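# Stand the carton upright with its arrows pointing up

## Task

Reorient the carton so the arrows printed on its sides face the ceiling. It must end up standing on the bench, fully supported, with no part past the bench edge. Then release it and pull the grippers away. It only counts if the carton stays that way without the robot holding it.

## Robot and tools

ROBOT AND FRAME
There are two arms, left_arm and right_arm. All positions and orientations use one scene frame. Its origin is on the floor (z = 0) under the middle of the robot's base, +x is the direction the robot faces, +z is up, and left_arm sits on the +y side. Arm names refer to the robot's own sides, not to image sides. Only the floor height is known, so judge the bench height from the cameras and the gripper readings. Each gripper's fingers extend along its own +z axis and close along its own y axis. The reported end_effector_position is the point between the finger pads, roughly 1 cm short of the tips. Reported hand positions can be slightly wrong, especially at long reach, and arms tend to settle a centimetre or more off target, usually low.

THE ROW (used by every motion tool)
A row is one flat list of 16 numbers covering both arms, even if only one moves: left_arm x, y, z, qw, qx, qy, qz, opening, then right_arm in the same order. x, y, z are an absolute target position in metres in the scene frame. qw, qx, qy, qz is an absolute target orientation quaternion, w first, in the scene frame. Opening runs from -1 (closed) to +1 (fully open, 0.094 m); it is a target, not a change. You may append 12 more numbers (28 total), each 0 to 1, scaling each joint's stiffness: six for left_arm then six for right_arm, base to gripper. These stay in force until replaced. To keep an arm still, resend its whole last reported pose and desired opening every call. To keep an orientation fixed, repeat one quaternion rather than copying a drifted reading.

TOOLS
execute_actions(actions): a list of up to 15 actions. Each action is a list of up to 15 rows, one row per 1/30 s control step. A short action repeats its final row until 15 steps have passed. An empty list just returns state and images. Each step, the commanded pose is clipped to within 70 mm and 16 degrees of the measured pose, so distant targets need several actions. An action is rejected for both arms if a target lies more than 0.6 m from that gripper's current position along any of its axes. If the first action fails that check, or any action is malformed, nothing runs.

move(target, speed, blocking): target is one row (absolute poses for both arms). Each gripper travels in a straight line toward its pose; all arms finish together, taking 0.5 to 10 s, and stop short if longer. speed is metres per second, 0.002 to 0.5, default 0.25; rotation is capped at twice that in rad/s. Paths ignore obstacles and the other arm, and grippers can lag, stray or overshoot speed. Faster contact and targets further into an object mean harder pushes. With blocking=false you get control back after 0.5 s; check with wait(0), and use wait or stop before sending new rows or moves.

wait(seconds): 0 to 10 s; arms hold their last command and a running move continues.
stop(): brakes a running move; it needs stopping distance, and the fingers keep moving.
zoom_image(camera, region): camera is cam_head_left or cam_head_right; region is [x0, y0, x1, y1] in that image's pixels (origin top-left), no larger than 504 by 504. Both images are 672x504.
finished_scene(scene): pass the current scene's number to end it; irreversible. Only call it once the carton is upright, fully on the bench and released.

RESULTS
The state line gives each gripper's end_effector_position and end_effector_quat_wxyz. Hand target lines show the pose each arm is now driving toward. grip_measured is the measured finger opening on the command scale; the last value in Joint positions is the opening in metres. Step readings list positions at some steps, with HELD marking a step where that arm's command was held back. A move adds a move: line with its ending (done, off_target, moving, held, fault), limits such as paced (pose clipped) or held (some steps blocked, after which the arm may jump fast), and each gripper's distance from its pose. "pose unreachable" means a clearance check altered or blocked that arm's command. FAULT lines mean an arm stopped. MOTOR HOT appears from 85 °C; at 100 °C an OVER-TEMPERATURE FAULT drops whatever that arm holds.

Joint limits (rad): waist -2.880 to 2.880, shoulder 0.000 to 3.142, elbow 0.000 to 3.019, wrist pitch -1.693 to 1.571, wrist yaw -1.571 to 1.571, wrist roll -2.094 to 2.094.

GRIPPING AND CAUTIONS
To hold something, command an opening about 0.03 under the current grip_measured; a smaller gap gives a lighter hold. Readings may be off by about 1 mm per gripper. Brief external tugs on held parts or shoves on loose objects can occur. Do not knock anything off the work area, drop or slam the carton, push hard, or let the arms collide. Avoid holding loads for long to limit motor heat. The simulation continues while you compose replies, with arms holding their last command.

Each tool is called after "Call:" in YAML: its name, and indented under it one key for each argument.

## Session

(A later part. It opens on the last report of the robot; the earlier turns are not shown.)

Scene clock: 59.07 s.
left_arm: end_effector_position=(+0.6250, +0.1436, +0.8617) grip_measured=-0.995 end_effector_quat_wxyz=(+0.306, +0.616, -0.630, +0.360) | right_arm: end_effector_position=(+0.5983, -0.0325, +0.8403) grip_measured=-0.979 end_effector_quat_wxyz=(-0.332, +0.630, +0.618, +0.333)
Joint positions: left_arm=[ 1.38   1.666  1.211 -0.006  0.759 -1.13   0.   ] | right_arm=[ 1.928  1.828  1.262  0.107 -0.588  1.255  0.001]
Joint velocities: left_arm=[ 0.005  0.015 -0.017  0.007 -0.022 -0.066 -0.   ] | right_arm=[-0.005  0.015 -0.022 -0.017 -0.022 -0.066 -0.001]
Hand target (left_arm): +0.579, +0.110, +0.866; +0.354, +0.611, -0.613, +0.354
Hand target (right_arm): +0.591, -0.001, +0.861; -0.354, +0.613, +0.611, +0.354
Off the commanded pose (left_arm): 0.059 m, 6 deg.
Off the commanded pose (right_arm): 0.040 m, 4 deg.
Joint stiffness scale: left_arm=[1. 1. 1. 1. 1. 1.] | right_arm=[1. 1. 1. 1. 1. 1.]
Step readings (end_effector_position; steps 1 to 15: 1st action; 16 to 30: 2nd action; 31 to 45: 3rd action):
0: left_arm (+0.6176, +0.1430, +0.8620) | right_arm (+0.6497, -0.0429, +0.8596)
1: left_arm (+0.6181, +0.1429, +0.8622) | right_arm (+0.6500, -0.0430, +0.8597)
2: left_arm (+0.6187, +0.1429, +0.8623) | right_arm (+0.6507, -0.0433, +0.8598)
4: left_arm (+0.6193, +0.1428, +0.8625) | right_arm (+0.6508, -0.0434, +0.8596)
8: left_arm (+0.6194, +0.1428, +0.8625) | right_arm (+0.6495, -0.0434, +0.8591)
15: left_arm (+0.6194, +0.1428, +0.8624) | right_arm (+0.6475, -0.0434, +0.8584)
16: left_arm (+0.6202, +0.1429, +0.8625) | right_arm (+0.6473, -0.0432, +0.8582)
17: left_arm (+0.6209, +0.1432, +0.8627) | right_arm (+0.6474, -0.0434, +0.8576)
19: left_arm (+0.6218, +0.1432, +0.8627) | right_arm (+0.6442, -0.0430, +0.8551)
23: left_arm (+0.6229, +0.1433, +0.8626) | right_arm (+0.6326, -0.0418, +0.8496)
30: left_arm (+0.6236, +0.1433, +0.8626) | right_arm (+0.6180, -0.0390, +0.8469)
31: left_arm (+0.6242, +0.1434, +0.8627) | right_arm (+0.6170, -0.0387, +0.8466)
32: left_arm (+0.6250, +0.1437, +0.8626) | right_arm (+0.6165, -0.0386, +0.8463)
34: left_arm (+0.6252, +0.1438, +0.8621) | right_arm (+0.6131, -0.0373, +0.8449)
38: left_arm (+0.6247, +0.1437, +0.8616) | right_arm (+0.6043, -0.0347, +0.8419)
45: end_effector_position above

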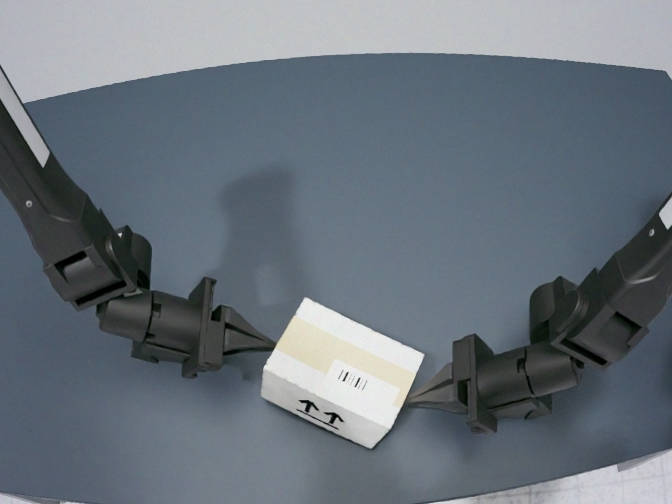

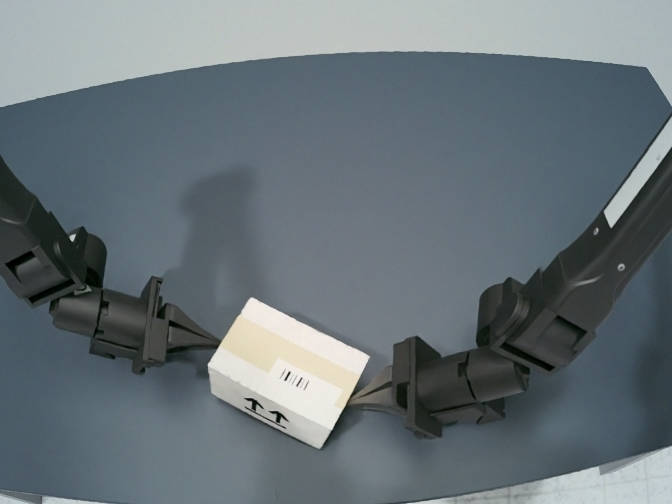

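Nearly upright; release gently.

Call:
execute_actions:
  actions:
    - [[0.615,0.13,0.855,0.354,0.612,-0.612,0.354,-1,0.60,-0.025,0.845,-0.354,0.612,0.612,0.354,-1]]
    - [[0.615,0.155,0.855,0.354,0.612,-0.612,0.354,-1,0.60,-0.05,0.845,-0.354,0.612,0.612,0.354,-1]]

Call:
move:
  target: [0.6,0.3,0.91,0.271,0.653,-0.653,0.271,-1,0.58,-0.22,0.91,-0.271,0.653,0.653,0.271,-1]

Scene clock: 62.47 s.
left_arm: end_effector_position=(+0.6262, +0.1486, +0.8627) grip_measured=-0.995 end_effector_quat_wxyz=(+0.350, +0.609, -0.613, +0.362) | right_arm: end_effector_position=(+0.5994, -0.0457, +0.8440) grip_measured=-0.980 end_effector_quat_wxyz=(-0.354, +0.615, +0.609, +0.354)
Joint positions: left_arm=[ 1.398  1.679  1.28  -0.172  0.82  -1.087  0.   ] | right_arm=[ 1.894  1.821  1.282  0.033 -0.683  1.21   0.001]
Joint velocities: left_arm=[-0.005  0.005  0.002  0.002  0.007  0.007 -0.   ] | right_arm=[ 0.015  0.005  0.002 -0.002  0.007 -0.007  0.001]
Hand target (left_arm): +0.615, +0.155, +0.856; +0.354, +0.612, -0.612, +0.354
Hand target (right_arm): +0.600, -0.050, +0.845; -0.354, +0.612, +0.612, +0.354
Off the commanded pose (left_arm): 0.015 m, 1 deg.
Off the commanded pose (right_arm): 0.005 m, 1 deg.
Joint stiffness scale: left_arm=[1. 1. 1. 1. 1. 1.] | right_arm=[1. 1. 1. 1. 1. 1.]
Step readings (end_effector_position; steps 1 to 15: 1st action; 16 to 30: 2nd action):
0: left_arm (+0.6251, +0.1436, +0.8617) | right_arm (+0.5983, -0.0325, +0.8403)
1: left_arm (+0.6272, +0.1443, +0.8617) | right_arm (+0.5984, -0.0334, +0.8409)
2: left_arm (+0.6293, +0.1450, +0.8610) | right_arm (+0.5984, -0.0341, +0.8424)
4: left_arm (+0.6357, +0.1454, +0.8596) | right_arm (+0.6001, -0.0339, +0.8436)
8: left_arm (+0.6382, +0.1460, +0.8595) | right_arm (+0.6034, -0.0319, +0.8445)
15: left_arm (+0.6334, +0.1442, +0.8587) | right_arm (+0.6032, -0.0316, +0.8447)
16: left_arm (+0.6336, +0.1431, +0.8611) | right_arm (+0.6031, -0.0314, +0.8466)
17: left_arm (+0.6320, +0.1426, +0.8632) | right_arm (+0.6027, -0.0314, +0.8485)
19: left_arm (+0.6296, +0.1438, +0.8640) | right_arm (+0.6008, -0.0349, +0.8482)
23: left_arm (+0.6268, +0.1476, +0.8631) | right_arm (+0.5995, -0.0434, +0.8448)
30: end_effector_position above

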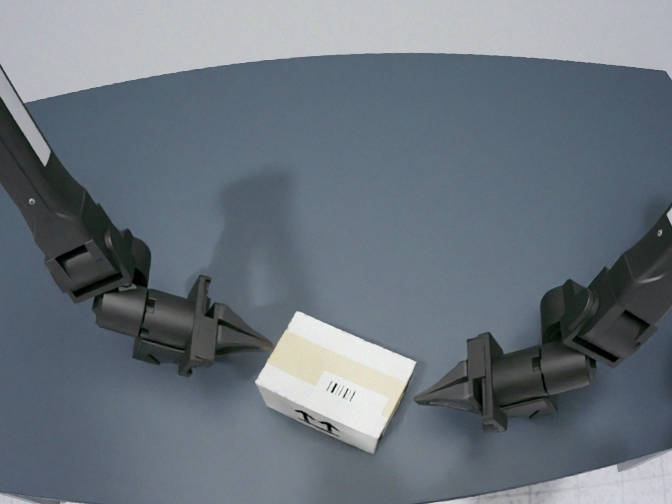

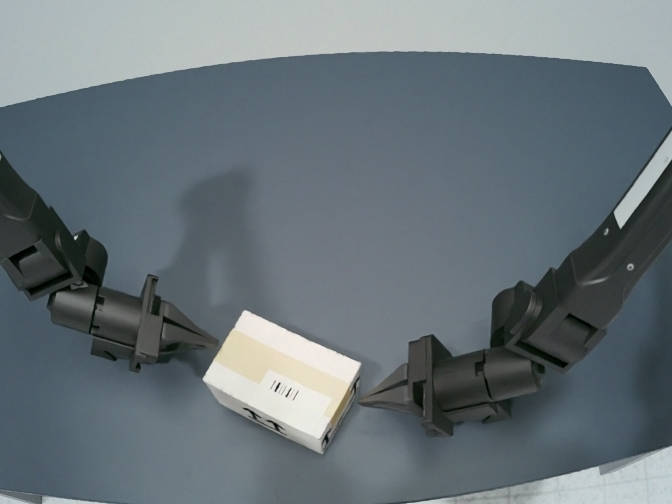

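Scene clock: 63.73 s.
left_arm: end_effector_position=(+0.6007, +0.2963, +0.9069) grip_measured=-0.995 end_effector_quat_wxyz=(+0.273, +0.655, -0.649, +0.273) | right_arm: end_effector_position=(+0.5921, -0.2261, +0.9070) grip_measured=-0.980 end_effector_quat_wxyz=(-0.258, +0.654, +0.656, +0.273)
Joint positions: left_arm=[ 1.631  1.44   1.082 -0.17   0.785 -1.053  0.   ] | right_arm=[ 1.654  1.458  0.982  0.039 -0.645  1.143  0.001]
Joint velocities: left_arm=[-0.005 -0.015  0.007 -0.022  0.007 -0.037 -0.   ] | right_arm=[ 0.005 -0.005  0.002  0.012  0.007  0.022 -0.   ]
Hand target (left_arm): +0.600, +0.298, +0.912; +0.272, +0.654, -0.652, +0.271
Hand target (right_arm): +0.578, -0.219, +0.912; -0.271, +0.651, +0.656, +0.270
Off the commanded pose (left_arm): 0.005 m, 1 deg.
Off the commanded pose (right_arm): 0.014 m, 2 deg.
Joint stiffness scale: left_arm=[1. 1. 1. 1. 1. 1.] | right_arm=[1. 1. 1. 1. 1. 1.]
move: off_target (right_arm)

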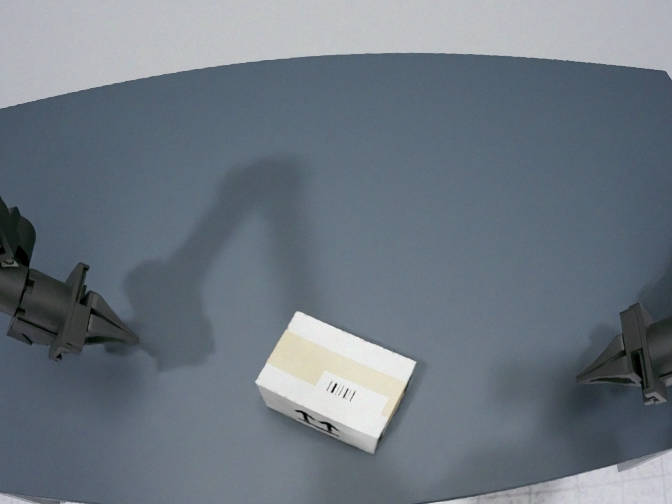

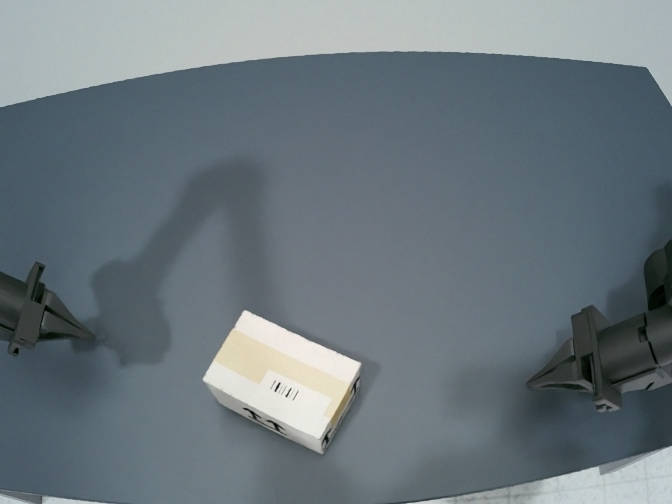

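Call:
finished_scene:
  scene: 1

The scene is finished: the task was done.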